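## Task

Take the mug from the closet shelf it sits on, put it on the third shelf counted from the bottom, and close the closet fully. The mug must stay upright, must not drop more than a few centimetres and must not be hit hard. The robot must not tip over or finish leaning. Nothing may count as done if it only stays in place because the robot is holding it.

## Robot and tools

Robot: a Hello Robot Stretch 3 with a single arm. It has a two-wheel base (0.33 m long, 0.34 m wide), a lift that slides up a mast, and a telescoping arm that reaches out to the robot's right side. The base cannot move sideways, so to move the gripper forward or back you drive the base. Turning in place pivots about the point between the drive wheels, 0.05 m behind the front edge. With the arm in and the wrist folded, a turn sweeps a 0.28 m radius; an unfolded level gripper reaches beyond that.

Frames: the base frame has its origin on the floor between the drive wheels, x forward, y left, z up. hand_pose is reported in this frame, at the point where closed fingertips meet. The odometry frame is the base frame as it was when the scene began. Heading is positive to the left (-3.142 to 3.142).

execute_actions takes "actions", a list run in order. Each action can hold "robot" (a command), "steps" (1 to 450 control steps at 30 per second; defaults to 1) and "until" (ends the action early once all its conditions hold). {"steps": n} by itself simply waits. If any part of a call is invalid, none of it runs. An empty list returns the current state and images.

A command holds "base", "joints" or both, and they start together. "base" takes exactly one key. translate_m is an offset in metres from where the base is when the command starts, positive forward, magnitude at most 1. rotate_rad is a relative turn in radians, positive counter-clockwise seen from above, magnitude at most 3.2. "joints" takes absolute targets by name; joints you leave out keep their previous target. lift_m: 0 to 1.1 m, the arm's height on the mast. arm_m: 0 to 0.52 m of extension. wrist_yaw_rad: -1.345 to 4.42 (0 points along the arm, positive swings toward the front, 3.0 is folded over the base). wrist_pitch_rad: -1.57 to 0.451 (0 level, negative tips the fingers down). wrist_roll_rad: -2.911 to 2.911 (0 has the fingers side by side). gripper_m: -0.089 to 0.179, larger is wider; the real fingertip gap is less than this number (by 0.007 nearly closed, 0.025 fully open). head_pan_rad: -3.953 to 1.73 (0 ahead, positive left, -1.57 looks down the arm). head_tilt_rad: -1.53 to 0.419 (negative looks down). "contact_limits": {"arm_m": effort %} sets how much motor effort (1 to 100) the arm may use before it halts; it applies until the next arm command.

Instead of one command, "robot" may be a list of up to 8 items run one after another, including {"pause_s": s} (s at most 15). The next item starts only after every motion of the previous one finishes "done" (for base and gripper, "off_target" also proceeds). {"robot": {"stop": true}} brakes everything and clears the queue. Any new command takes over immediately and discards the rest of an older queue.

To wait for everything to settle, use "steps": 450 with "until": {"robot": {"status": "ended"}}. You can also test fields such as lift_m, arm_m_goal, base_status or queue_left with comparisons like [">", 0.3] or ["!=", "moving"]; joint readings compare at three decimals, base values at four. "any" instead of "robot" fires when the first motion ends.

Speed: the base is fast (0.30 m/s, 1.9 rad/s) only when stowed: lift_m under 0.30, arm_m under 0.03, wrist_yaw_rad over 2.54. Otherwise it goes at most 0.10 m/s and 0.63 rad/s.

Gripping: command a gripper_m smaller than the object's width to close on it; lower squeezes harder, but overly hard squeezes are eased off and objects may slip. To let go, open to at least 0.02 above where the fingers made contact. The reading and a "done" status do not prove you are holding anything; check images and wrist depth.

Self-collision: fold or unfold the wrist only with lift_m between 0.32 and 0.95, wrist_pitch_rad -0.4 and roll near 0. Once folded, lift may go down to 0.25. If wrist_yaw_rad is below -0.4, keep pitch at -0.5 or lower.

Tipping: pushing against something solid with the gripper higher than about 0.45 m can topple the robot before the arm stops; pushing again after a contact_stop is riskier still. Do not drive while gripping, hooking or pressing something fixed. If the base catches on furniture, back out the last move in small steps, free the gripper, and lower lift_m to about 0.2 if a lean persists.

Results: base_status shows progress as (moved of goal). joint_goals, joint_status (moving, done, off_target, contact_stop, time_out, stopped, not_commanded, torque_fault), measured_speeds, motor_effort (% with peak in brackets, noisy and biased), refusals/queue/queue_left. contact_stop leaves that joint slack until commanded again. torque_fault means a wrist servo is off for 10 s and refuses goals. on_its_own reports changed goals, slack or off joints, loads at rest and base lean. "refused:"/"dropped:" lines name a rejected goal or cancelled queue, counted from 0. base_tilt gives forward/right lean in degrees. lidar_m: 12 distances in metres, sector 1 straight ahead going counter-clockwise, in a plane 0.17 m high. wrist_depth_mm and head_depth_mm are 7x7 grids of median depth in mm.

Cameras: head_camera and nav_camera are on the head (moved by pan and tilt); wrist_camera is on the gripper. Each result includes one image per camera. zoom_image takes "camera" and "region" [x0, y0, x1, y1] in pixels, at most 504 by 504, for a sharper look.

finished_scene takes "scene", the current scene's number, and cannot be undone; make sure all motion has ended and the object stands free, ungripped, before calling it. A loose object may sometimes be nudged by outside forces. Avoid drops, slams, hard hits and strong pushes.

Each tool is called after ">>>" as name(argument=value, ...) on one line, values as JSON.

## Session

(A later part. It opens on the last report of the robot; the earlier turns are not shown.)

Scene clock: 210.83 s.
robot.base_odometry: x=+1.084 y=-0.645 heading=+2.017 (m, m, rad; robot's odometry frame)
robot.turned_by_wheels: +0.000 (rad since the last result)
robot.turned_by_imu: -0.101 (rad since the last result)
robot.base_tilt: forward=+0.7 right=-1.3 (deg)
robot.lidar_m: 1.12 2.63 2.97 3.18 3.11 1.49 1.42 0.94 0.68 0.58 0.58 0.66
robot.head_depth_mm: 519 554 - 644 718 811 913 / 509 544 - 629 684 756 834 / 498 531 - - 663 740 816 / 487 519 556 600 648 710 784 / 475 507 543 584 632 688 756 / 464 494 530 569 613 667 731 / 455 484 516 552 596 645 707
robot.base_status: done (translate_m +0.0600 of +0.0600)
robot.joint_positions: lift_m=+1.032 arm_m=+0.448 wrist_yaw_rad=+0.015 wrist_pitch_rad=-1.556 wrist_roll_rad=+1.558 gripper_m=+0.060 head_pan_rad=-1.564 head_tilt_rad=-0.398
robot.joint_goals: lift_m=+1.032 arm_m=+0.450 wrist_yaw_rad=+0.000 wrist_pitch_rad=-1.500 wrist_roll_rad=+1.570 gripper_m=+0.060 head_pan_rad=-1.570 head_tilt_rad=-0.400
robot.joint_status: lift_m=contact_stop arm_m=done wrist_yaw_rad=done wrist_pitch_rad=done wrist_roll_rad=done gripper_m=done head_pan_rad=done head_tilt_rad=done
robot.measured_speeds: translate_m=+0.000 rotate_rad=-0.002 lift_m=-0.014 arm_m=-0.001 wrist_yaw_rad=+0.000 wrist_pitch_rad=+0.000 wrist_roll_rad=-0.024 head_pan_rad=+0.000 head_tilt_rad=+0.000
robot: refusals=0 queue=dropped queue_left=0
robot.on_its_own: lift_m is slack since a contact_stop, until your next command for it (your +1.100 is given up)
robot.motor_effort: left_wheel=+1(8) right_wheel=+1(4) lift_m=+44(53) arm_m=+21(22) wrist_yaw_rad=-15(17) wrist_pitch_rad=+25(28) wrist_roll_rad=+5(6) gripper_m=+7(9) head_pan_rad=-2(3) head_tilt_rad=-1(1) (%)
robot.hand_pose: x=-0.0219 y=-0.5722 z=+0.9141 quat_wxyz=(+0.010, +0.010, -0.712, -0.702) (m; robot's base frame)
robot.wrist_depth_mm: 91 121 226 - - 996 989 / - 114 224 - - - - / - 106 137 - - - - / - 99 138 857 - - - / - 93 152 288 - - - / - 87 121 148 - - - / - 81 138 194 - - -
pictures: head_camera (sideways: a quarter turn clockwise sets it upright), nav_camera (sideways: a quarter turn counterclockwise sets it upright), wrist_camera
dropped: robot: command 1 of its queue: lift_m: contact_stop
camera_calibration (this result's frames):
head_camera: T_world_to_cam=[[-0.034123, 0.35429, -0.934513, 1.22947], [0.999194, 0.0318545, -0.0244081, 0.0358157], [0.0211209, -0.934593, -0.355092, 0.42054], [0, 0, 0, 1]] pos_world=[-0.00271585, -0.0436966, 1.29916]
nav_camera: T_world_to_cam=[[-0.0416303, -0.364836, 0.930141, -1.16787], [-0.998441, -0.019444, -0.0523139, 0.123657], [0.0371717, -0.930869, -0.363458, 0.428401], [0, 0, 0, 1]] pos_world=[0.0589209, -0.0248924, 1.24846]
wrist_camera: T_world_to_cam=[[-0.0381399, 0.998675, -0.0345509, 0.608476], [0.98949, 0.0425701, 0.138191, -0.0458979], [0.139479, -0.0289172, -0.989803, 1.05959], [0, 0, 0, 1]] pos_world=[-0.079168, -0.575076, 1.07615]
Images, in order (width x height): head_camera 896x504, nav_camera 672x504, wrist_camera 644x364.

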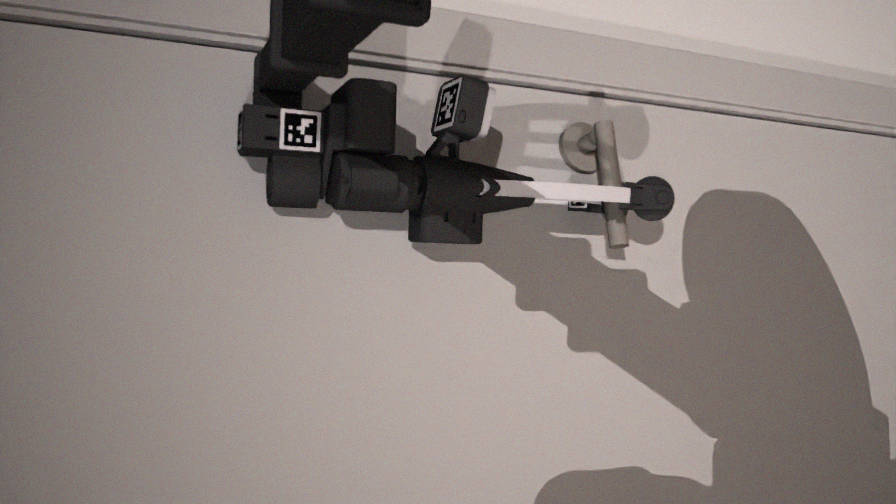

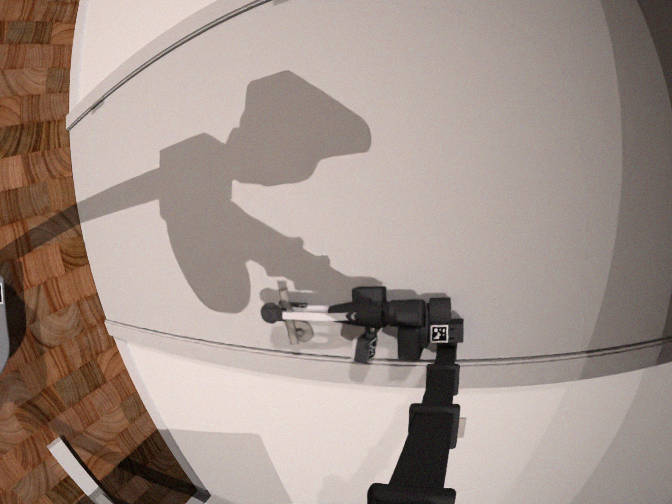

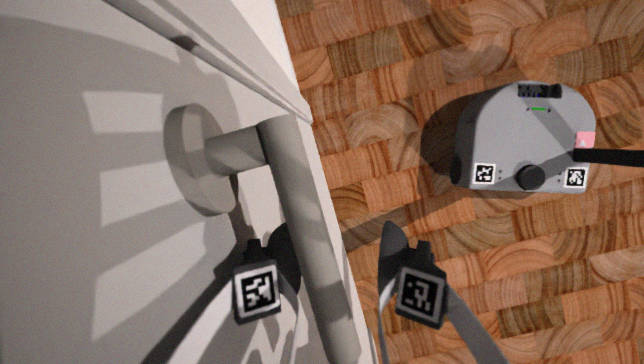

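>>> execute_actions(actions=[{"robot":{"joints":{"lift_m":1.012,"arm_m":0.44}},"steps":30},{"robot":{"base":{"rotate_rad":0.17}},"steps":100,"until":{"robot":{"status":"ended"}}}])

Scene clock: 213.87 s.
robot.base_odometry: x=+1.084 y=-0.645 heading=+2.187 (m, m, rad; robot's odometry frame)
robot.turned_by_wheels: +0.169 (rad since the last result)
robot.turned_by_imu: +0.058 (rad since the last result)
robot.base_tilt: forward=+0.7 right=-1.3 (deg)
robot.lidar_m: 1.24 2.65 3.10 3.18 2.75 1.47 1.41 0.92 0.66 0.58 0.59 0.68
robot.head_depth_mm: 507 542 - 633 676 764 872 / 498 535 - 617 665 737 818 / 490 524 550 - 654 730 800 / 481 515 552 589 644 705 776 / 473 505 541 582 632 687 754 / 465 496 531 570 616 671 737 / 458 488 521 558 604 655 718
robot.base_status: done (rotate_rad +0.1695 of +0.1700)
robot.joint_positions: lift_m=+1.012 arm_m=+0.439 wrist_yaw_rad=+0.001 wrist_pitch_rad=-1.554 wrist_roll_rad=+1.571 gripper_m=+0.060 head_pan_rad=-1.564 head_tilt_rad=-0.398
robot.joint_goals: lift_m=+1.012 arm_m=+0.440 wrist_yaw_rad=+0.000 wrist_pitch_rad=-1.500 wrist_roll_rad=+1.570 gripper_m=+0.060 head_pan_rad=-1.570 head_tilt_rad=-0.400
robot.joint_status: lift_m=done arm_m=done wrist_yaw_rad=done wrist_pitch_rad=done wrist_roll_rad=done gripper_m=done head_pan_rad=done head_tilt_rad=done
robot.measured_speeds: translate_m=+0.000 rotate_rad=+0.000 lift_m=+0.000 arm_m=+0.000 wrist_yaw_rad=+0.000 wrist_pitch_rad=+0.000 wrist_roll_rad=+0.000 head_pan_rad=+0.000 head_tilt_rad=+0.000
robot: refusals=0 queue=done queue_left=0
robot.motor_effort: left_wheel=-11(22) right_wheel=+14(19) lift_m=+21(39) arm_m=+5(20) wrist_yaw_rad=-1(16) wrist_pitch_rad=+24(25) wrist_roll_rad=+0(5) gripper_m=+8(8) head_pan_rad=-2(2) head_tilt_rad=-1(0) (%)
robot.hand_pose: x=-0.0216 y=-0.5642 z=+0.8943 quat_wxyz=(+0.001, +0.000, -0.713, -0.702) (m; robot's base frame)
robot.wrist_depth_mm: - 114 212 996 - 974 953 / - 101 156 - 999 990 980 / - 99 117 - - - 990 / - 94 162 812 - - - / - 89 148 124 - - - / - 84 118 125 - - - / - 79 136 184 - - -
pictures: head_camera (sideways: a quarter turn clockwise sets it upright), nav_camera (sideways: a quarter turn counterclockwise sets it upright), wrist_camera
camera_calibration (this result's frames):
head_camera: T_world_to_cam=[[-0.0341237, 0.354289, -0.934513, 1.22947], [0.999194, 0.0318565, -0.0244082, 0.0358157], [0.0211228, -0.934593, -0.355091, 0.420539], [0, 0, 0, 1]] pos_world=[-0.00271577, -0.0436967, 1.29916]
nav_camera: T_world_to_cam=[[-0.0416296, -0.364836, 0.930141, -1.16787], [-0.998441, -0.0194461, -0.0523139, 0.123657], [0.0371736, -0.930869, -0.363457, 0.4284], [0, 0, 0, 1]] pos_world=[0.0589209, -0.0248923, 1.24846]
wrist_camera: T_world_to_cam=[[-0.0113652, 0.999291, -0.035895, 0.601961], [0.99025, 0.0162321, 0.138355, -0.0587721], [0.13884, -0.0339726, -0.989732, 1.03724], [0, 0, 0, 1]] pos_world=[-0.0789704, -0.565342, 1.05633]
Images, in order (width x height): head_camera 896x504, nav_camera 672x504, wrist_camera 644x364.

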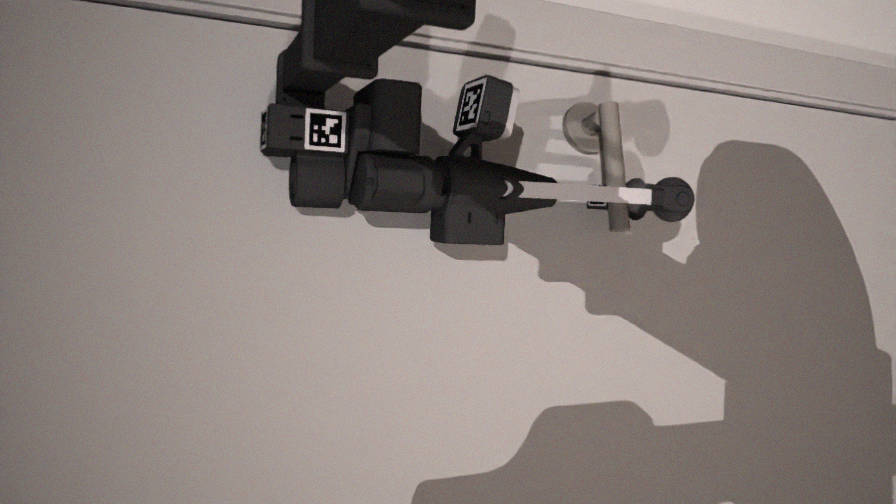

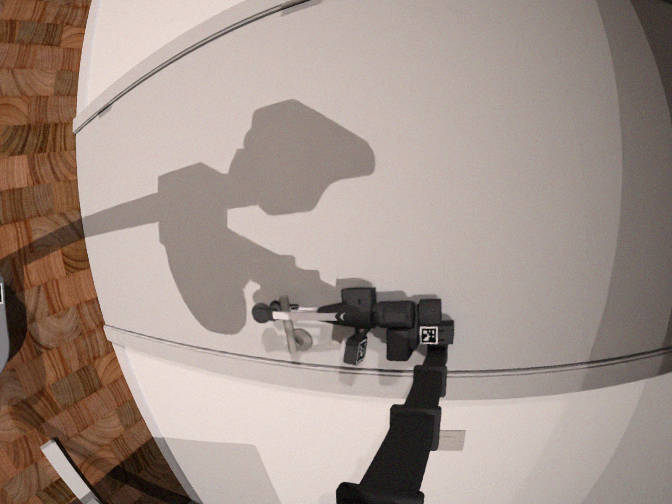

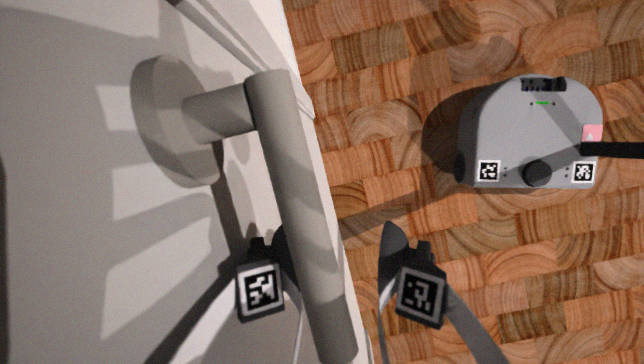

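>>> execute_actions(actions=[{"robot":[{"base":{"rotate_rad":0.2}},{"joints":{"lift_m":1.1}},{"joints":{"arm_m":0.0}},{"joints":{"head_pan_rad":-1.4,"head_tilt_rad":0.3}}],"steps":450,"until":{"robot":{"status":"ended"}}}])

Scene clock: 222.20 s.
robot.base_odometry: x=+1.084 y=-0.645 heading=+2.387 (m, m, rad; robot's odometry frame)
robot.turned_by_wheels: +0.200 (rad since the last result)
robot.turned_by_imu: +0.043 (rad since the last result)
robot.base_tilt: forward=+0.7 right=-1.2 (deg)
robot.lidar_m: 1.35 2.68 3.19 3.17 2.54 1.45 1.38 0.90 0.65 0.59 0.59 0.71
robot.head_depth_mm: 700 655 615 580 548 520 498 / 698 653 615 580 547 519 494 / 699 655 614 578 549 520 495 / 697 651 612 578 547 519 494 / 696 652 612 577 546 519 493 / 697 651 611 577 545 518 492 / 697 650 612 576 545 517 492
robot.base_status: done (rotate_rad +0.1999 of +0.2000)
robot.joint_positions: lift_m=+1.100 arm_m=+0.002 wrist_yaw_rad=+0.002 wrist_pitch_rad=-1.501 wrist_roll_rad=+1.571 gripper_m=+0.060 head_pan_rad=-1.407 head_tilt_rad=+0.283
robot.joint_goals: lift_m=+1.100 arm_m=+0.000 wrist_yaw_rad=+0.000 wrist_pitch_rad=-1.500 wrist_roll_rad=+1.570 gripper_m=+0.060 head_pan_rad=-1.400 head_tilt_rad=+0.300
robot.joint_status: lift_m=done arm_m=done wrist_yaw_rad=done wrist_pitch_rad=done wrist_roll_rad=done gripper_m=done head_pan_rad=done head_tilt_rad=done
robot.measured_speeds: translate_m=+0.000 rotate_rad=+0.000 lift_m=+0.000 arm_m=+0.000 wrist_yaw_rad=+0.000 wrist_pitch_rad=+0.000 wrist_roll_rad=+0.000 head_pan_rad=+0.000 head_tilt_rad=+0.000
robot: refusals=0 queue=done queue_left=0
robot.motor_effort: left_wheel=-2(19) right_wheel=+2(15) lift_m=+30(38) arm_m=-2(8) wrist_yaw_rad=-2(2) wrist_pitch_rad=+0(25) wrist_roll_rad=+0(0) gripper_m=+0(8) head_pan_rad=+2(14) head_tilt_rad=+7(33) (%)
robot.hand_pose: x=-0.0216 y=-0.1410 z=+0.9812 quat_wxyz=(+0.001, +0.000, -0.731, -0.682) (m; robot's base frame)
robot.wrist_depth_mm: 564 807 - - - - 999 / 510 759 - - - - - / 506 698 - - - - - / 494 674 - - - - - / 473 642 993 - - - - / 460 627 - - - - - / 448 563 954 - - - -
pictures: head_camera (sideways: a quarter turn clockwise sets it upright), nav_camera (sideways: a quarter turn counterclockwise sets it upright), wrist_camera
camera_calibration (this result's frames):
head_camera: T_world_to_cam=[[0.0198619, -0.314089, -0.949186, 1.24911], [0.98545, 0.166436, -0.0344534, 0.0490045], [0.1688, -0.934691, 0.312825, -0.449894], [0, 0, 0, 1]] pos_world=[0.0028409, -0.0363363, 1.32807]
nav_camera: T_world_to_cam=[[-0.0929647, 0.291363, 0.952085, -1.19699], [-0.978319, -0.204463, -0.0329553, 0.0983706], [0.185064, -0.934507, 0.304054, -0.4415], [0, 0, 0, 1]] pos_world=[0.0666655, -0.0437117, 1.27712]
wrist_camera: T_world_to_cam=[[-0.0118937, 0.995938, -0.0892482, 0.234047], [0.990227, 0.0241346, 0.13736, -0.0755781], [0.138956, -0.0867423, -0.986492, 1.12694], [0, 0, 0, 1]] pos_world=[-0.0789711, -0.13352, 1.14298]
Images, in order (width x height): head_camera 896x504, nav_camera 672x504, wrist_camera 644x364.

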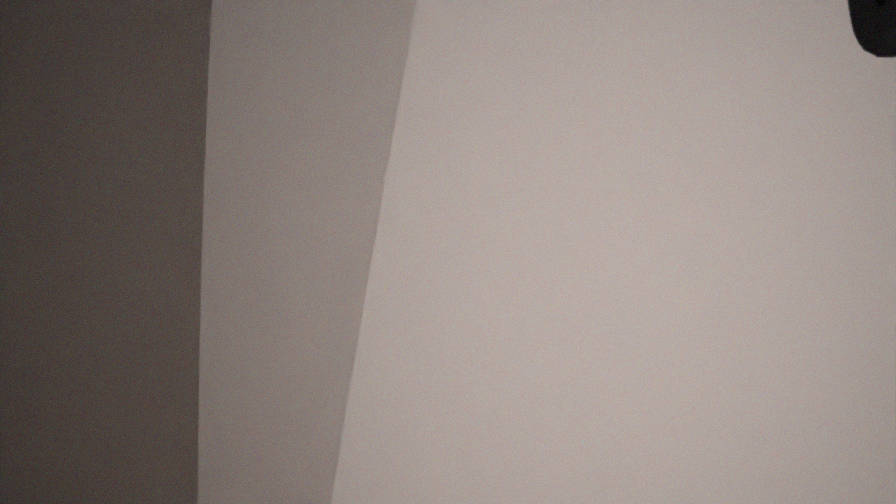

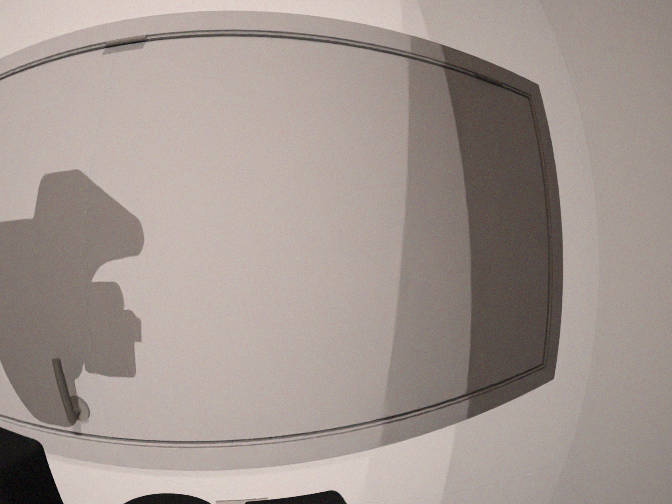

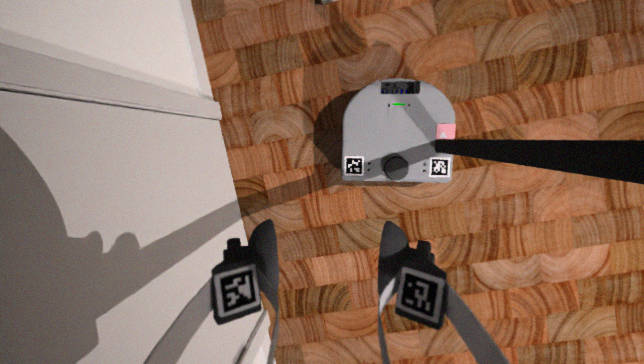

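>>> execute_actions(actions=[{"robot":{"joints":{"head_pan_rad":-1.9,"head_tilt_rad":-0.7}},"steps":100,"until":{"robot":{"status":"ended"}}}])

Scene clock: 224.67 s.
robot.base_odometry: x=+1.084 y=-0.645 heading=+2.387 (m, m, rad; robot's odometry frame)
robot.turned_by_wheels: +0.000 (rad since the last result)
robot.turned_by_imu: +0.000 (rad since the last result)
robot.base_tilt: forward=+0.7 right=-1.2 (deg)
robot.lidar_m: 1.35 2.67 3.22 3.16 2.54 1.46 1.38 0.90 0.65 0.59 0.59 0.71
robot.head_depth_mm: - - - - - 1345 1206 / - - - - - 1343 1205 / - - - - - 1305 1210 / - - - - - - 1182 / - - - - - - - / - - - - - - 1161 / - - - - - - 1131
robot.base_status: done (rotate_rad +0.1999 of +0.2000)
robot.joint_positions: lift_m=+1.100 arm_m=+0.002 wrist_yaw_rad=+0.002 wrist_pitch_rad=-1.501 wrist_roll_rad=+1.571 gripper_m=+0.060 head_pan_rad=-1.893 head_tilt_rad=-0.691
robot.joint_goals: lift_m=+1.100 arm_m=+0.000 wrist_yaw_rad=+0.000 wrist_pitch_rad=-1.500 wrist_roll_rad=+1.570 gripper_m=+0.060 head_pan_rad=-1.900 head_tilt_rad=-0.700
robot.joint_status: lift_m=done arm_m=done wrist_yaw_rad=done wrist_pitch_rad=done wrist_roll_rad=done gripper_m=done head_pan_rad=done head_tilt_rad=done
robot.measured_speeds: translate_m=+0.000 rotate_rad=+0.000 lift_m=+0.000 arm_m=+0.000 wrist_yaw_rad=+0.000 wrist_pitch_rad=+0.000 wrist_roll_rad=+0.000 head_pan_rad=+0.000 head_tilt_rad=+0.000
robot: refusals=0 queue=done queue_left=0
robot.motor_effort: left_wheel=-1(1) right_wheel=+1(1) lift_m=+30(30) arm_m=-2(2) wrist_yaw_rad=-2(2) wrist_pitch_rad=+0(1) wrist_roll_rad=+0(0) gripper_m=-1(0) head_pan_rad=-3(24) head_tilt_rad=-3(34) (%)
robot.hand_pose: x=-0.0216 y=-0.1410 z=+0.9812 quat_wxyz=(+0.001, +0.000, -0.731, -0.682) (m; robot's base frame)
robot.wrist_depth_mm: 559 806 - - - - 996 / 510 755 - - - - - / 503 710 - - - - - / 485 670 - - - - - / 474 649 990 - - - - / 459 621 - - - - - / 446 576 962 - - - -
pictures: head_camera (sideways: a quarter turn clockwise sets it upright), nav_camera (sideways: a quarter turn counterclockwise sets it upright), wrist_camera
camera_calibration (this result's frames):
head_camera: T_world_to_cam=[[0.162843, 0.587877, -0.792391, 1.04291], [0.957727, -0.287219, -0.0162673, 0.0254624], [-0.237153, -0.756245, -0.609797, 0.753529], [0, 0, 0, 1]] pos_world=[-0.0155156, -0.0359379, 1.28631]
nav_camera: T_world_to_cam=[[-0.237404, -0.571764, 0.785319, -0.977807], [-0.946161, 0.319227, -0.0536079, 0.125002], [-0.220044, -0.755765, -0.616766, 0.759561], [0, 0, 0, 1]] pos_world=[0.0532744, -0.0249293, 1.24306]
wrist_camera: T_world_to_cam=[[-0.0118936, 0.995938, -0.0892481, 0.234047], [0.990227, 0.0241345, 0.13736, -0.0755781], [0.138956, -0.0867422, -0.986492, 1.12694], [0, 0, 0, 1]] pos_world=[-0.0789711, -0.13352, 1.14298]
Images, in order (width x height): head_camera 896x504, nav_camera 672x504, wrist_camera 644x364.

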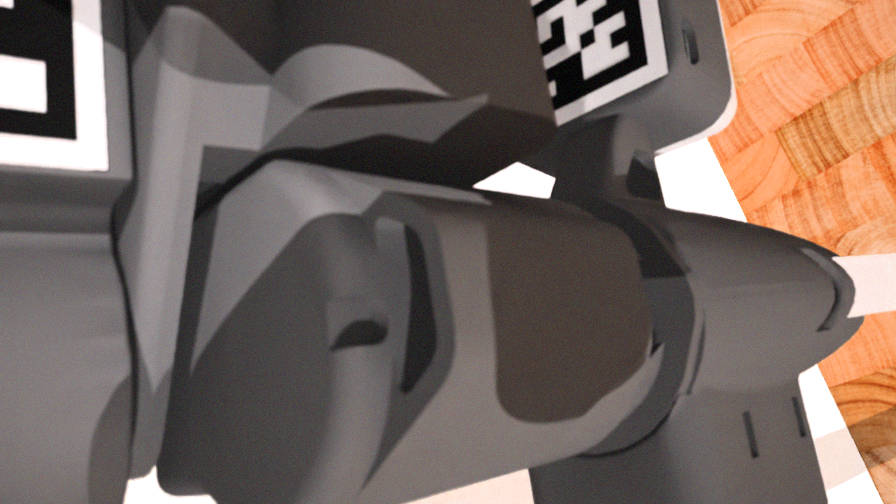

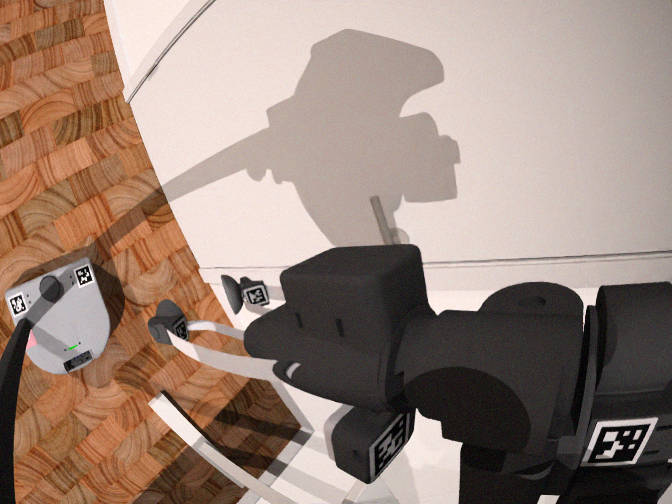

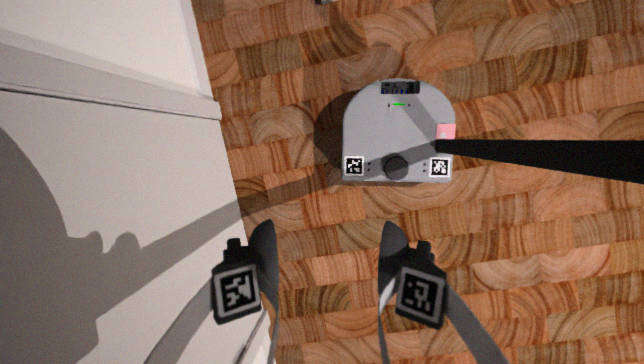

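>>> execute_actions(actions=[{"robot":[{"base":{"rotate_rad":0.16},"joints":{"wrist_roll_rad":0,"gripper_m":-0.02,"wrist_pitch_rad":-1.3,"head_pan_rad":-1.57,"head_tilt_rad":-0.5}},{"base":{"translate_m":-0.1}},{"joints":{"arm_m":0.25}}],"steps":300,"until":{"robot":{"status":"ended"}}}])

Scene clock: 236.03 s.
robot.base_odometry: x=+1.084 y=-0.645 heading=+2.546 (m, m, rad; robot's odometry frame)
robot.turned_by_wheels: +0.160 (rad since the last result)
robot.turned_by_imu: +0.159 (rad since the last result)
robot.base_tilt: forward=+0.7 right=-1.2 (deg)
robot.lidar_m: 2.01 2.78 3.33 3.16 1.46 1.45 0.90 0.91 0.62 0.59 0.60 0.78
robot.head_depth_mm: - - - - - - - / - - - - - - - / 463 - - - - - - / 474 515 563 620 691 768 - / 474 516 563 621 689 782 897 / 474 515 564 621 692 781 900 / 475 516 564 621 694 784 900
robot.base_status: done (rotate_rad +0.1599 of +0.1600)
robot.joint_positions: lift_m=+1.100 arm_m=+0.002 wrist_yaw_rad=+0.002 wrist_pitch_rad=-1.308 wrist_roll_rad=+0.004 gripper_m=-0.020 head_pan_rad=-1.577 head_tilt_rad=-0.507
robot.joint_goals: lift_m=+1.100 arm_m=+0.000 wrist_yaw_rad=+0.000 wrist_pitch_rad=-1.300 wrist_roll_rad=+0.000 gripper_m=-0.020 head_pan_rad=-1.570 head_tilt_rad=-0.500
robot.joint_status: lift_m=done arm_m=done wrist_yaw_rad=done wrist_pitch_rad=done wrist_roll_rad=done gripper_m=moving head_pan_rad=done head_tilt_rad=done
robot.measured_speeds: translate_m=+0.000 rotate_rad=+0.000 lift_m=+0.000 arm_m=+0.000 wrist_yaw_rad=+0.000 wrist_pitch_rad=+0.000 wrist_roll_rad=+0.000 head_pan_rad=+0.000 head_tilt_rad=+0.000
robot: refusals=0 queue=running queue_left=2
robot.motor_effort: left_wheel=-2(8) right_wheel=+2(5) lift_m=+30(30) arm_m=-3(2) wrist_yaw_rad=-2(2) wrist_pitch_rad=+3(5) wrist_roll_rad=-2(2) gripper_m=-9(94) head_pan_rad=+3(18) head_tilt_rad=+3(16) (%)
robot.hand_pose: x=-0.0216 y=-0.1908 z=+0.9848 quat_wxyz=(+0.560, +0.430, -0.562, -0.431) (m; robot's base frame)
robot.wrist_depth_mm: 563 576 589 599 605 653 661 / 781 772 790 813 821 887 926 / - - - - - - - / - - - - - - - / - - - - - - - / - - - - - - - / - - - - - - -
pictures: head_camera (sideways: a quarter turn clockwise sets it upright), nav_camera (sideways: a quarter turn counterclockwise sets it upright), wrist_camera
camera_calibration (this result's frames):
head_camera: T_world_to_cam=[[-0.0286846, 0.454576, -0.890246, 1.17168], [0.99955, 0.0208154, -0.0215778, 0.0321255], [0.0087221, -0.890465, -0.454969, 0.550587], [0, 0, 0, 1]] pos_world=[-0.00330416, -0.043007, 1.29427]
nav_camera: T_world_to_cam=[[-0.0472013, -0.463557, 0.884809, -1.10869], [-0.998577, -0.000118528, -0.0533325, 0.124976], [0.0248275, -0.886067, -0.462892, 0.557869], [0, 0, 0, 1]] pos_world=[0.0586162, -0.0196177, 1.24588]
wrist_camera: T_world_to_cam=[[-0.999773, -0.0122967, -0.0173739, -0.000470162], [-0.0100829, 0.992452, -0.122215, 0.343934], [0.0187456, -0.122012, -0.992352, 1.12265], [0, 0, 0, 1]] pos_world=[-0.0180471, -0.204367, 1.15609]
Images, in order (width x height): head_camera 896x504, nav_camera 672x504, wrist_camera 644x364.

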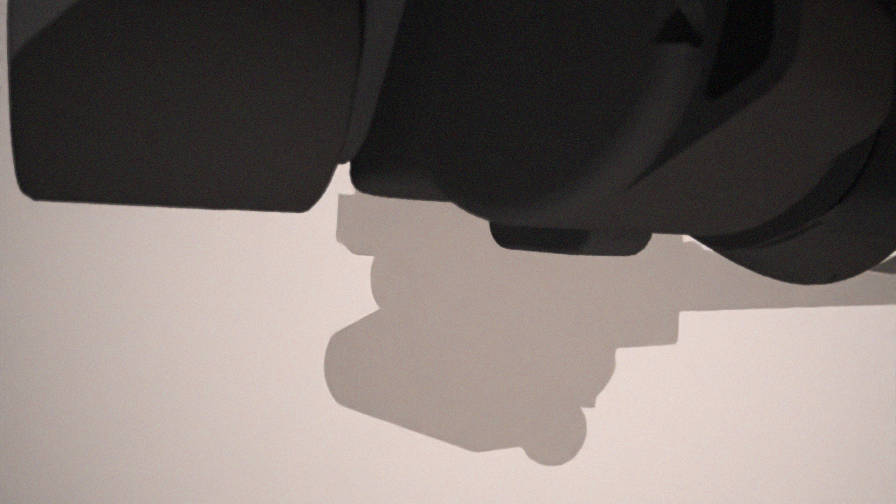

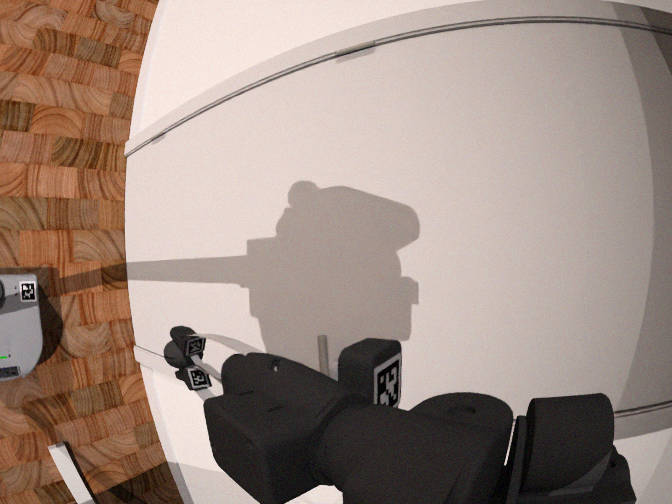

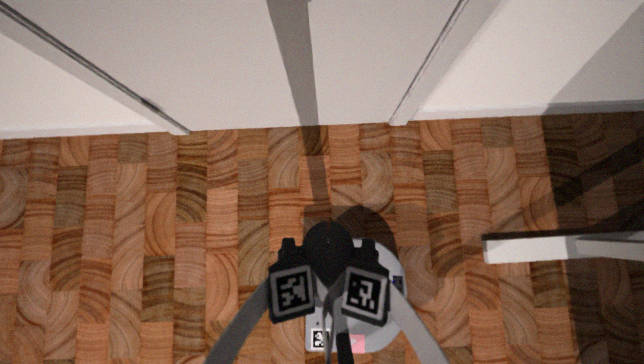

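>>> execute_actions(actions=[{"steps":300,"until":{"robot":{"status":"ended"}}}])

Scene clock: 270.17 s.
robot.base_odometry: x=+1.167 y=-0.701 heading=+2.546 (m, m, rad; robot's odometry frame)
robot.turned_by_wheels: +0.000 (rad since the last result)
robot.turned_by_imu: +0.002 (rad since the last result)
robot.base_tilt: forward=+0.7 right=-1.2 (deg)
robot.lidar_m: 2.02 2.89 3.34 3.16 1.39 1.35 0.80 0.92 0.61 0.59 0.61 0.81
robot.head_depth_mm: - - 569 613 678 796 934 / - - 573 624 696 784 883 / 470 - - 646 714 786 903 / 478 519 568 636 694 788 904 / 477 519 568 626 698 787 907 / 478 520 569 627 697 786 905 / 479 520 569 625 698 790 909
robot.base_status: done (translate_m -0.1000 of -0.1000)
robot.joint_positions: lift_m=+1.100 arm_m=+0.250 wrist_yaw_rad=+0.001 wrist_pitch_rad=-1.307 wrist_roll_rad=+0.004 gripper_m=-0.020 head_pan_rad=-1.577 head_tilt_rad=-0.507
robot.joint_goals: lift_m=+1.100 arm_m=+0.250 wrist_yaw_rad=+0.000 wrist_pitch_rad=-1.300 wrist_roll_rad=+0.000 gripper_m=-0.020 head_pan_rad=-1.570 head_tilt_rad=-0.500
robot.joint_status: lift_m=done arm_m=done wrist_yaw_rad=done wrist_pitch_rad=done wrist_roll_rad=done gripper_m=done head_pan_rad=done head_tilt_rad=done
robot.measured_speeds: translate_m=+0.000 rotate_rad=+0.000 lift_m=+0.000 arm_m=+0.000 wrist_yaw_rad=+0.000 wrist_pitch_rad=+0.000 wrist_roll_rad=+0.000 head_pan_rad=+0.000 head_tilt_rad=+0.000
robot: refusals=0 queue=done queue_left=0
robot.motor_effort: left_wheel=-2(9) right_wheel=+1(3) lift_m=+30(30) arm_m=+3(3) wrist_yaw_rad=-2(2) wrist_pitch_rad=+3(3) wrist_roll_rad=-2(1) gripper_m=-8(5) head_pan_rad=+3(1) head_tilt_rad=+4(3) (%)
robot.hand_pose: x=-0.0216 y=-0.4382 z=+0.9848 quat_wxyz=(+0.561, +0.429, -0.562, -0.431) (m; robot's base frame)
robot.wrist_depth_mm: 205 209 214 218 220 219 210 / 273 280 288 258 248 285 359 / 407 419 438 457 465 559 591 / 784 865 936 993 - - - / - - - - - - - / - - - - - - - / - - - - - - -
pictures: head_camera (sideways: a quarter turn clockwise sets it upright), nav_camera (sideways: a quarter turn counterclockwise sets it upright), wrist_camera
camera_calibration (this result's frames):
head_camera: T_world_to_cam=[[-0.0287255, 0.454481, -0.890293, 1.17174], [0.999549, 0.0209018, -0.0215806, 0.0321291], [0.00880078, -0.890511, -0.454876, 0.550466], [0, 0, 0, 1]] pos_world=[-0.00330035, -0.0430086, 1.29428]
nav_camera: T_world_to_cam=[[-0.0471596, -0.463469, 0.884857, -1.10876], [-0.998577, -0.000212634, -0.0533319, 0.124975], [0.0249058, -0.886113, -0.4628, 0.557749], [0, 0, 0, 1]] pos_world=[0.0586179, -0.0196188, 1.24588]
wrist_camera: T_world_to_cam=[[-0.999778, -0.0120227, -0.0172901, -0.00349918], [-0.00980724, 0.992365, -0.122949, 0.590189], [0.0186362, -0.122752, -0.992262, 1.09208], [0, 0, 0, 1]] pos_world=[-0.0180626, -0.451669, 1.15614]
Images, in order (width x height): head_camera 896x504, nav_camera 672x504, wrist_camera 644x364.

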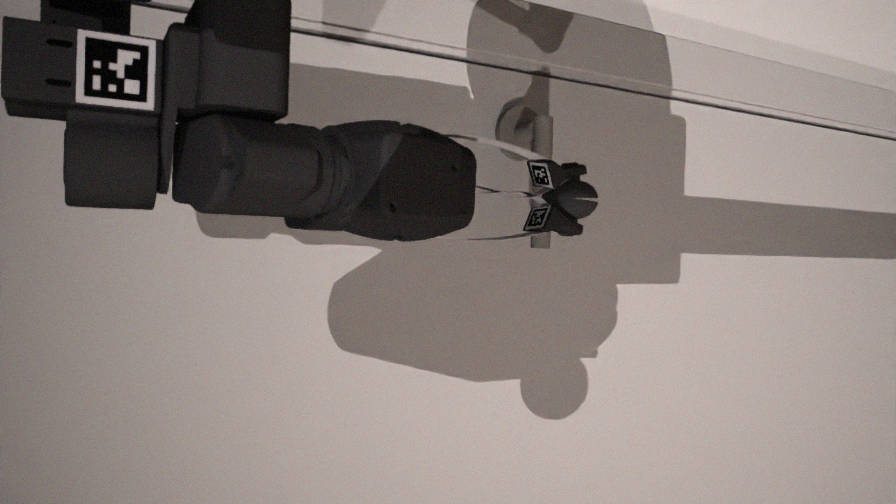

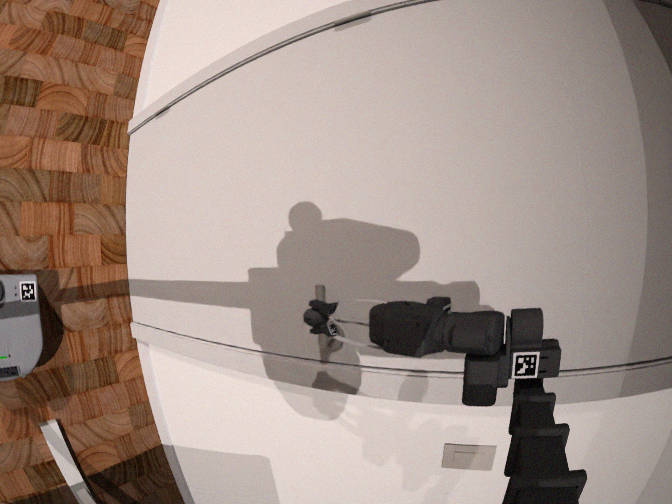

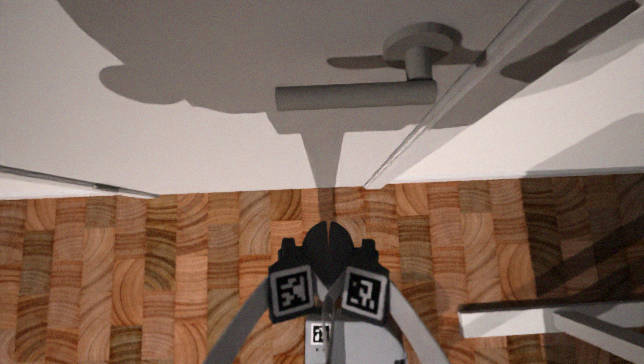

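>>> execute_actions(actions=[{"robot":[{"base":{"translate_m":0.025},"joints":{"lift_m":1.068}},{"joints":{"arm_m":0.355},"contact_limits":{"arm_m":25}}],"steps":200,"until":{"robot":{"status":"ended"}}}])

Scene clock: 275.33 s.
robot.base_odometry: x=+1.146 y=-0.687 heading=+2.546 (m, m, rad; robot's odometry frame)
robot.turned_by_wheels: +0.000 (rad since the last result)
robot.turned_by_imu: +0.001 (rad since the last result)
robot.base_tilt: forward=+0.7 right=-1.2 (deg)
robot.lidar_m: 2.01 2.87 3.34 3.15 1.41 1.38 0.83 0.91 0.62 0.59 0.61 0.81
robot.head_depth_mm: 472 530 564 616 681 779 931 / 470 - 573 622 693 783 899 / 476 - - 632 701 783 903 / 477 518 566 622 696 783 903 / 477 517 567 625 695 786 904 / 477 519 567 625 696 784 909 / 478 518 567 625 696 788 907
robot.base_status: done (translate_m +0.0250 of +0.0250)
robot.joint_positions: lift_m=+1.068 arm_m=+0.355 wrist_yaw_rad=+0.001 wrist_pitch_rad=-1.307 wrist_roll_rad=+0.004 gripper_m=-0.020 head_pan_rad=-1.577 head_tilt_rad=-0.507
robot.joint_goals: lift_m=+1.068 arm_m=+0.355 wrist_yaw_rad=+0.000 wrist_pitch_rad=-1.300 wrist_roll_rad=+0.000 gripper_m=-0.020 head_pan_rad=-1.570 head_tilt_rad=-0.500
robot.joint_status: lift_m=done arm_m=done wrist_yaw_rad=done wrist_pitch_rad=done wrist_roll_rad=done gripper_m=done head_pan_rad=done head_tilt_rad=done
robot.measured_speeds: translate_m=+0.000 rotate_rad=+0.000 lift_m=+0.000 arm_m=+0.000 wrist_yaw_rad=+0.000 wrist_pitch_rad=+0.000 wrist_roll_rad=+0.000 head_pan_rad=+0.000 head_tilt_rad=+0.000
robot: refusals=0 queue=done queue_left=0
robot.motor_effort: left_wheel=-2(5) right_wheel=+2(7) lift_m=+21(29) arm_m=+3(3) wrist_yaw_rad=-1(1) wrist_pitch_rad=+3(4) wrist_roll_rad=-2(1) gripper_m=-9(9) head_pan_rad=+3(3) head_tilt_rad=+3(3) (%)
robot.contact_limits: arm_m 25 (drawing in: default 18, maximum 30; extending or still: default 25, maximum 41)
robot.hand_pose: x=-0.0216 y=-0.5433 z=+0.9533 quat_wxyz=(+0.561, +0.429, -0.562, -0.431) (m; robot's base frame)
robot.wrist_depth_mm: - 52 50 51 52 53 54 / - 66 67 69 71 73 74 / 106 99 103 107 111 116 120 / 191 201 217 235 250 188 206 / - - - 868 188 - - / - - - - - - - / - - - - - - -
pictures: head_camera (sideways: a quarter turn clockwise sets it upright), nav_camera (sideways: a quarter turn counterclockwise sets it upright), wrist_camera
camera_calibration (this result's frames):
head_camera: T_world_to_cam=[[-0.0287258, 0.454449, -0.890309, 1.17176], [0.999549, 0.0209013, -0.0215816, 0.0321304], [0.00880089, -0.890527, -0.454844, 0.550424], [0, 0, 0, 1]] pos_world=[-0.00330034, -0.0430089, 1.29428]
nav_camera: T_world_to_cam=[[-0.0471593, -0.463437, 0.884874, -1.10878], [-0.998577, -0.000214783, -0.0533316, 0.124975], [0.0249059, -0.88613, -0.462768, 0.557707], [0, 0, 0, 1]] pos_world=[0.0586179, -0.0196208, 1.24588]
wrist_camera: T_world_to_cam=[[-0.999778, -0.0120268, -0.0172864, -0.00531341], [-0.00980856, 0.992343, -0.12312, 0.690711], [0.0186348, -0.122923, -0.992241, 1.04778], [0, 0, 0, 1]] pos_world=[-0.0180625, -0.55669, 1.1246]
Images, in order (width x height): head_camera 896x504, nav_camera 672x504, wrist_camera 644x364.

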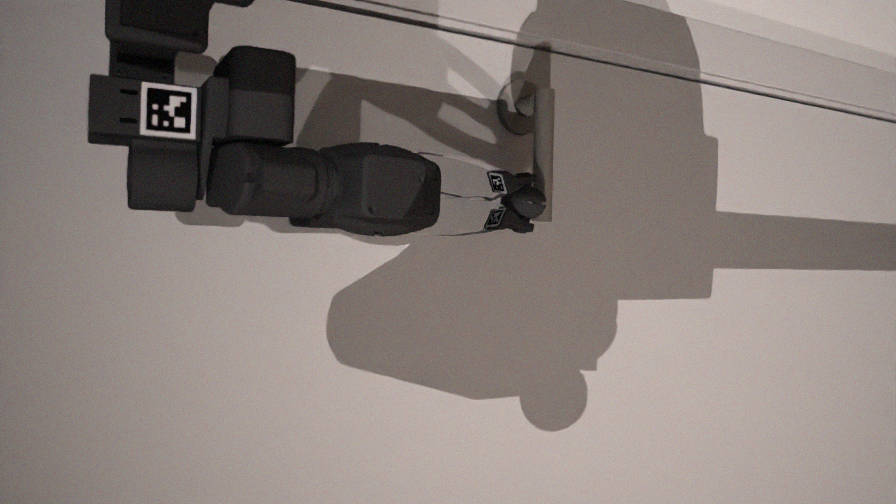

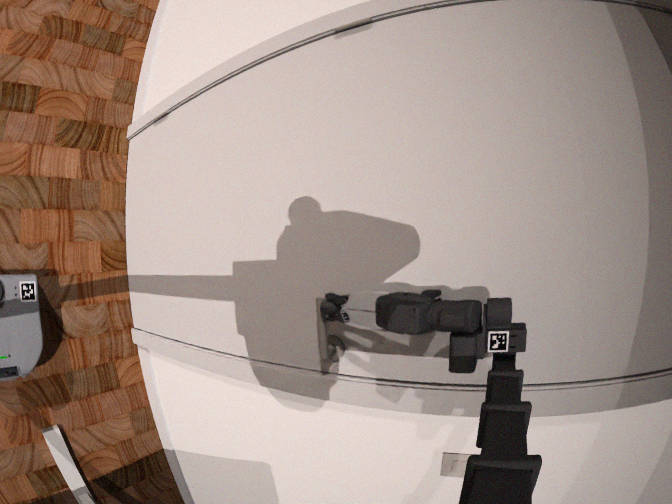

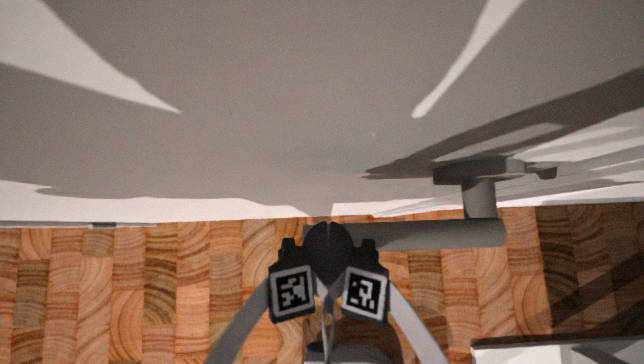

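>>> execute_actions(actions=[{"robot":{"joints":{"lift_m":1.02}},"steps":60,"until":{"robot":{"status":"ended"}}}])

Scene clock: 276.20 s.
robot.base_odometry: x=+1.146 y=-0.687 heading=+2.546 (m, m, rad; robot's odometry frame)
robot.turned_by_wheels: +0.000 (rad since the last result)
robot.turned_by_imu: +0.000 (rad since the last result)
robot.base_tilt: forward=+0.6 right=-1.3 (deg)
robot.lidar_m: 2.02 2.86 3.34 3.16 1.40 1.38 0.83 0.92 0.62 0.59 0.61 0.81
robot.head_depth_mm: 474 - 569 618 684 780 929 / 472 - 575 624 697 785 899 / 478 - - 635 701 786 904 / 478 520 569 625 696 785 904 / 479 520 569 627 697 789 906 / 479 520 569 627 699 788 905 / 480 520 569 628 698 793 907
robot.base_status: done (translate_m +0.0250 of +0.0250)
robot.joint_positions: lift_m=+1.065 arm_m=+0.355 wrist_yaw_rad=+0.001 wrist_pitch_rad=-1.306 wrist_roll_rad=+0.004 gripper_m=-0.020 head_pan_rad=-1.577 head_tilt_rad=-0.507
robot.joint_goals: lift_m=+1.065 arm_m=+0.355 wrist_yaw_rad=+0.000 wrist_pitch_rad=-1.300 wrist_roll_rad=+0.000 gripper_m=-0.020 head_pan_rad=-1.570 head_tilt_rad=-0.500
robot.joint_status: lift_m=contact_stop arm_m=done wrist_yaw_rad=done wrist_pitch_rad=done wrist_roll_rad=done gripper_m=done head_pan_rad=done head_tilt_rad=done
robot.measured_speeds: translate_m=+0.000 rotate_rad=+0.000 lift_m=+0.007 arm_m=+0.000 wrist_yaw_rad=+0.000 wrist_pitch_rad=+0.024 wrist_roll_rad=+0.000 head_pan_rad=+0.000 head_tilt_rad=+0.000
robot: refusals=0 queue=dropped queue_left=0
robot.on_its_own: lift_m is slack since a contact_stop, until your next command for it (your +1.020 is given up)
robot.motor_effort: left_wheel=-2(2) right_wheel=+2(2) lift_m=+15(22) arm_m=+3(3) wrist_yaw_rad=-1(1) wrist_pitch_rad=+2(4) wrist_roll_rad=-1(1) gripper_m=-8(9) head_pan_rad=+2(3) head_tilt_rad=+3(3) (%)
robot.contact_limits: arm_m 25 (drawing in: default 18, maximum 30; extending or still: default 25, maximum 41)
robot.hand_pose: x=-0.0216 y=-0.5434 z=+0.9499 quat_wxyz=(+0.561, +0.429, -0.562, -0.431) (m; robot's base frame)
robot.wrist_depth_mm: - 51 52 53 54 55 56 / - 68 70 71 73 75 77 / 109 102 106 110 114 119 123 / 194 203 217 236 252 186 209 / - - - 777 186 - - / - - - - - - - / - - - - - - -
pictures: head_camera (sideways: a quarter turn clockwise sets it upright), nav_camera (sideways: a quarter turn counterclockwise sets it upright), wrist_camera
camera_calibration (this result's frames):
head_camera: T_world_to_cam=[[-0.0287343, 0.454422, -0.890323, 1.17178], [0.999548, 0.020919, -0.0215824, 0.0321314], [0.00881716, -0.890541, -0.454818, 0.55039], [0, 0, 0, 1]] pos_world=[-0.00329955, -0.0430093, 1.29428]
nav_camera: T_world_to_cam=[[-0.0471507, -0.463412, 0.884887, -1.10879], [-0.998577, -0.000234682, -0.0533314, 0.124975], [0.0249221, -0.886143, -0.462742, 0.557674], [0, 0, 0, 1]] pos_world=[0.0586182, -0.0196215, 1.24588]
wrist_camera: T_world_to_cam=[[-0.999778, -0.012043, -0.0172814, -0.0053867], [-0.0098166, 0.992286, -0.123581, 0.690816], [0.0186364, -0.123384, -0.992184, 1.04408], [0, 0, 0, 1]] pos_world=[-0.018062, -0.556729, 1.1212]
Images, in order (width x height): head_camera 896x504, nav_camera 672x504, wrist_camera 644x364.

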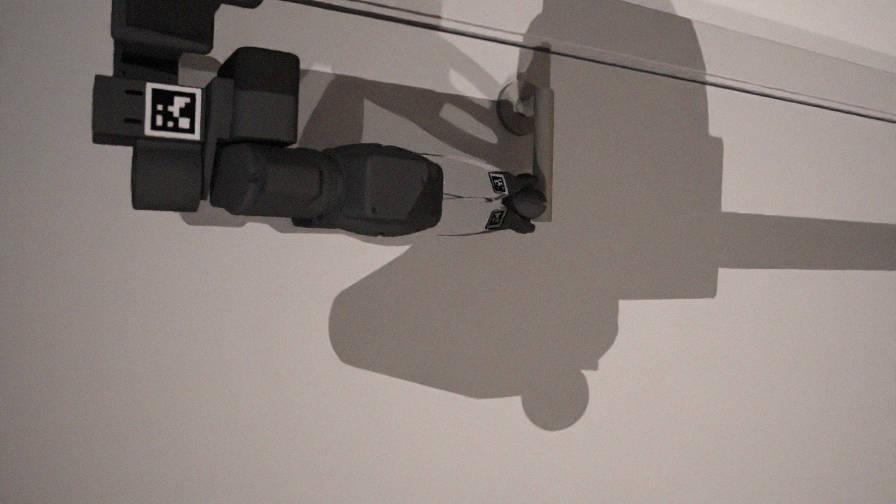

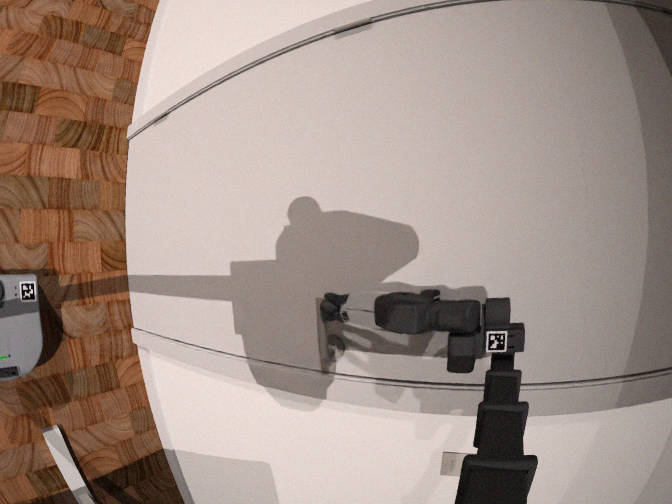

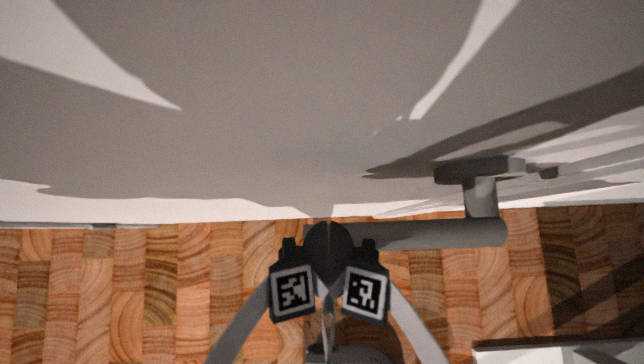

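>>> execute_actions(actions=[{"robot":[{"joints":{"lift_m":1.07}},{"joints":{"arm_m":0.30}},{"joints":{"lift_m":1.052}},{"joints":{"arm_m":0.36},"contact_limits":{"arm_m":35}}],"steps":200,"until":{"robot":{"status":"ended"}}}])

Scene clock: 281.10 s.
robot.base_odometry: x=+1.146 y=-0.687 heading=+2.547 (m, m, rad; robot's odometry frame)
robot.turned_by_wheels: +0.000 (rad since the last result)
robot.turned_by_imu: +0.001 (rad since the last result)
robot.base_tilt: forward=+0.7 right=-1.2 (deg)
robot.lidar_m: 2.01 2.87 3.33 3.15 1.40 1.37 0.83 0.91 0.62 0.59 0.61 0.81
robot.head_depth_mm: 477 - 572 618 684 781 930 / 477 - 577 623 694 783 900 / 479 - - 644 706 785 905 / 478 519 568 624 696 785 903 / 478 520 569 626 698 785 905 / 480 520 568 625 697 787 904 / 479 520 568 628 698 789 904
robot.base_status: done (translate_m +0.0250 of +0.0250)
robot.joint_positions: lift_m=+1.052 arm_m=+0.359 wrist_yaw_rad=+0.001 wrist_pitch_rad=-1.383 wrist_roll_rad=+0.003 gripper_m=-0.020 head_pan_rad=-1.577 head_tilt_rad=-0.507
robot.joint_goals: lift_m=+1.052 arm_m=+0.360 wrist_yaw_rad=+0.000 wrist_pitch_rad=-1.300 wrist_roll_rad=+0.000 gripper_m=-0.020 head_pan_rad=-1.570 head_tilt_rad=-0.500
robot.joint_status: lift_m=done arm_m=done wrist_yaw_rad=done wrist_pitch_rad=done wrist_roll_rad=done gripper_m=done head_pan_rad=done head_tilt_rad=done
robot.measured_speeds: translate_m=+0.000 rotate_rad=+0.000 lift_m=+0.000 arm_m=+0.000 wrist_yaw_rad=+0.000 wrist_pitch_rad=+0.000 wrist_roll_rad=+0.000 head_pan_rad=+0.000 head_tilt_rad=+0.000
robot: refusals=0 queue=done queue_left=0
robot.on_its_own: wrist_pitch_rad is at rest, and its effort (+37) is outside its rest range (-20 to +32)
robot.motor_effort: left_wheel=+0(3) right_wheel=-1(5) lift_m=+18(32) arm_m=+9(8) wrist_yaw_rad=-2(2) wrist_pitch_rad=+37(37) wrist_roll_rad=-1(1) gripper_m=-8(9) head_pan_rad=+3(3) head_tilt_rad=+3(2) (%)
robot.contact_limits: arm_m 35 (drawing in: default 18, maximum 30; extending or still: default 25, maximum 41)
robot.hand_pose: x=-0.0216 y=-0.5283 z=+0.9348 quat_wxyz=(+0.544, +0.450, -0.545, -0.452) (m; robot's base frame)
robot.wrist_depth_mm: - 62 63 64 66 67 68 / - 86 89 91 94 97 99 / 138 142 150 157 165 153 170 / 379 417 481 388 304 175 - / - - - - - - - / - - - - - - - / - - - - - - -
pictures: head_camera (sideways: a quarter turn clockwise sets it upright), nav_camera (sideways: a quarter turn counterclockwise sets it upright), wrist_camera
camera_calibration (this result's frames):
head_camera: T_world_to_cam=[[-0.0287415, 0.454186, -0.890443, 1.17193], [0.999548, 0.0209258, -0.0215896, 0.0321408], [0.00882756, -0.890661, -0.454582, 0.550083], [0, 0, 0, 1]] pos_world=[-0.00329902, -0.0430114, 1.29429]
nav_camera: T_world_to_cam=[[-0.0471434, -0.463178, 0.88501, -1.10896], [-0.998577, -0.000261323, -0.0533297, 0.124973], [0.0249324, -0.886265, -0.462507, 0.557368], [0, 0, 0, 1]] pos_world=[0.0586184, -0.0196357, 1.24589]
wrist_camera: T_world_to_cam=[[-0.999771, -0.011741, -0.0178678, -0.00477916], [-0.0108801, 0.99881, -0.047543, 0.606349], [0.0184047, -0.0473377, -0.998709, 1.07728], [0, 0, 0, 1]] pos_world=[-0.0180081, -0.554688, 1.10464]
Images, in order (width x height): head_camera 896x504, nav_camera 672x504, wrist_camera 644x364.

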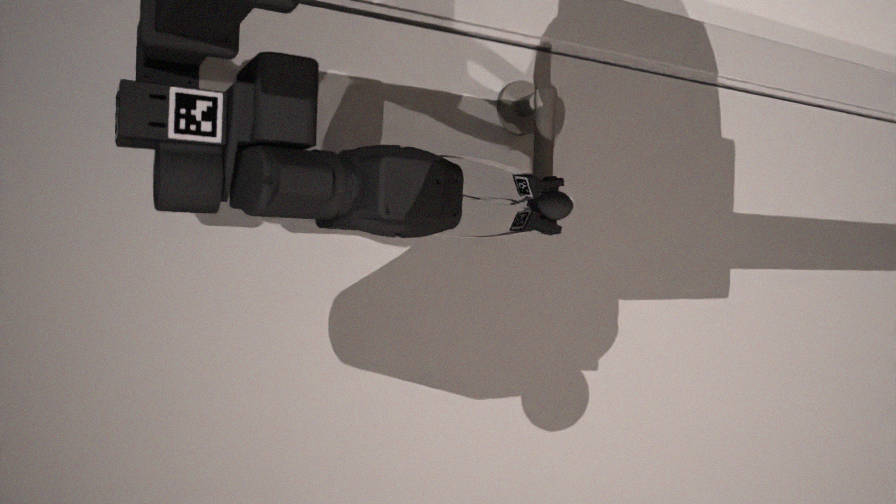

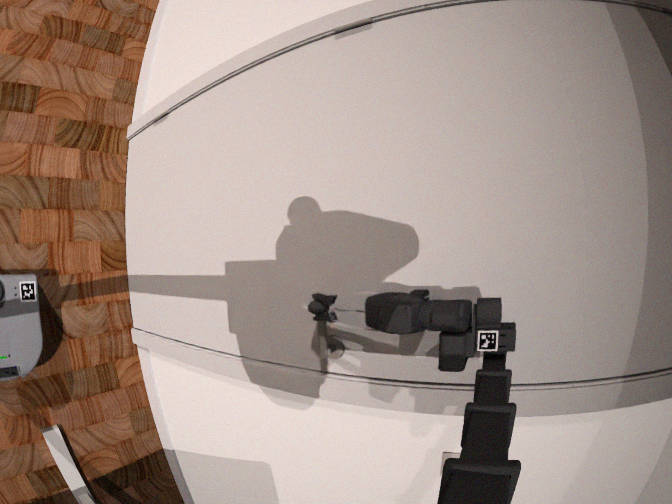

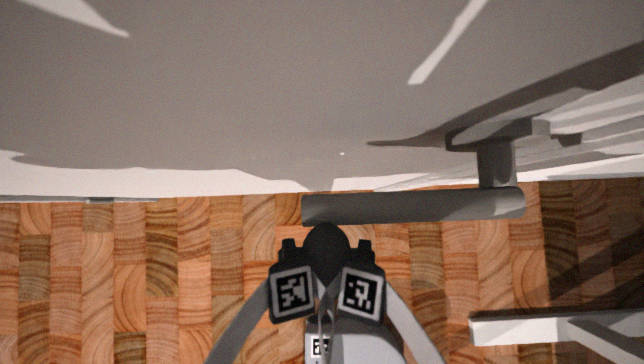

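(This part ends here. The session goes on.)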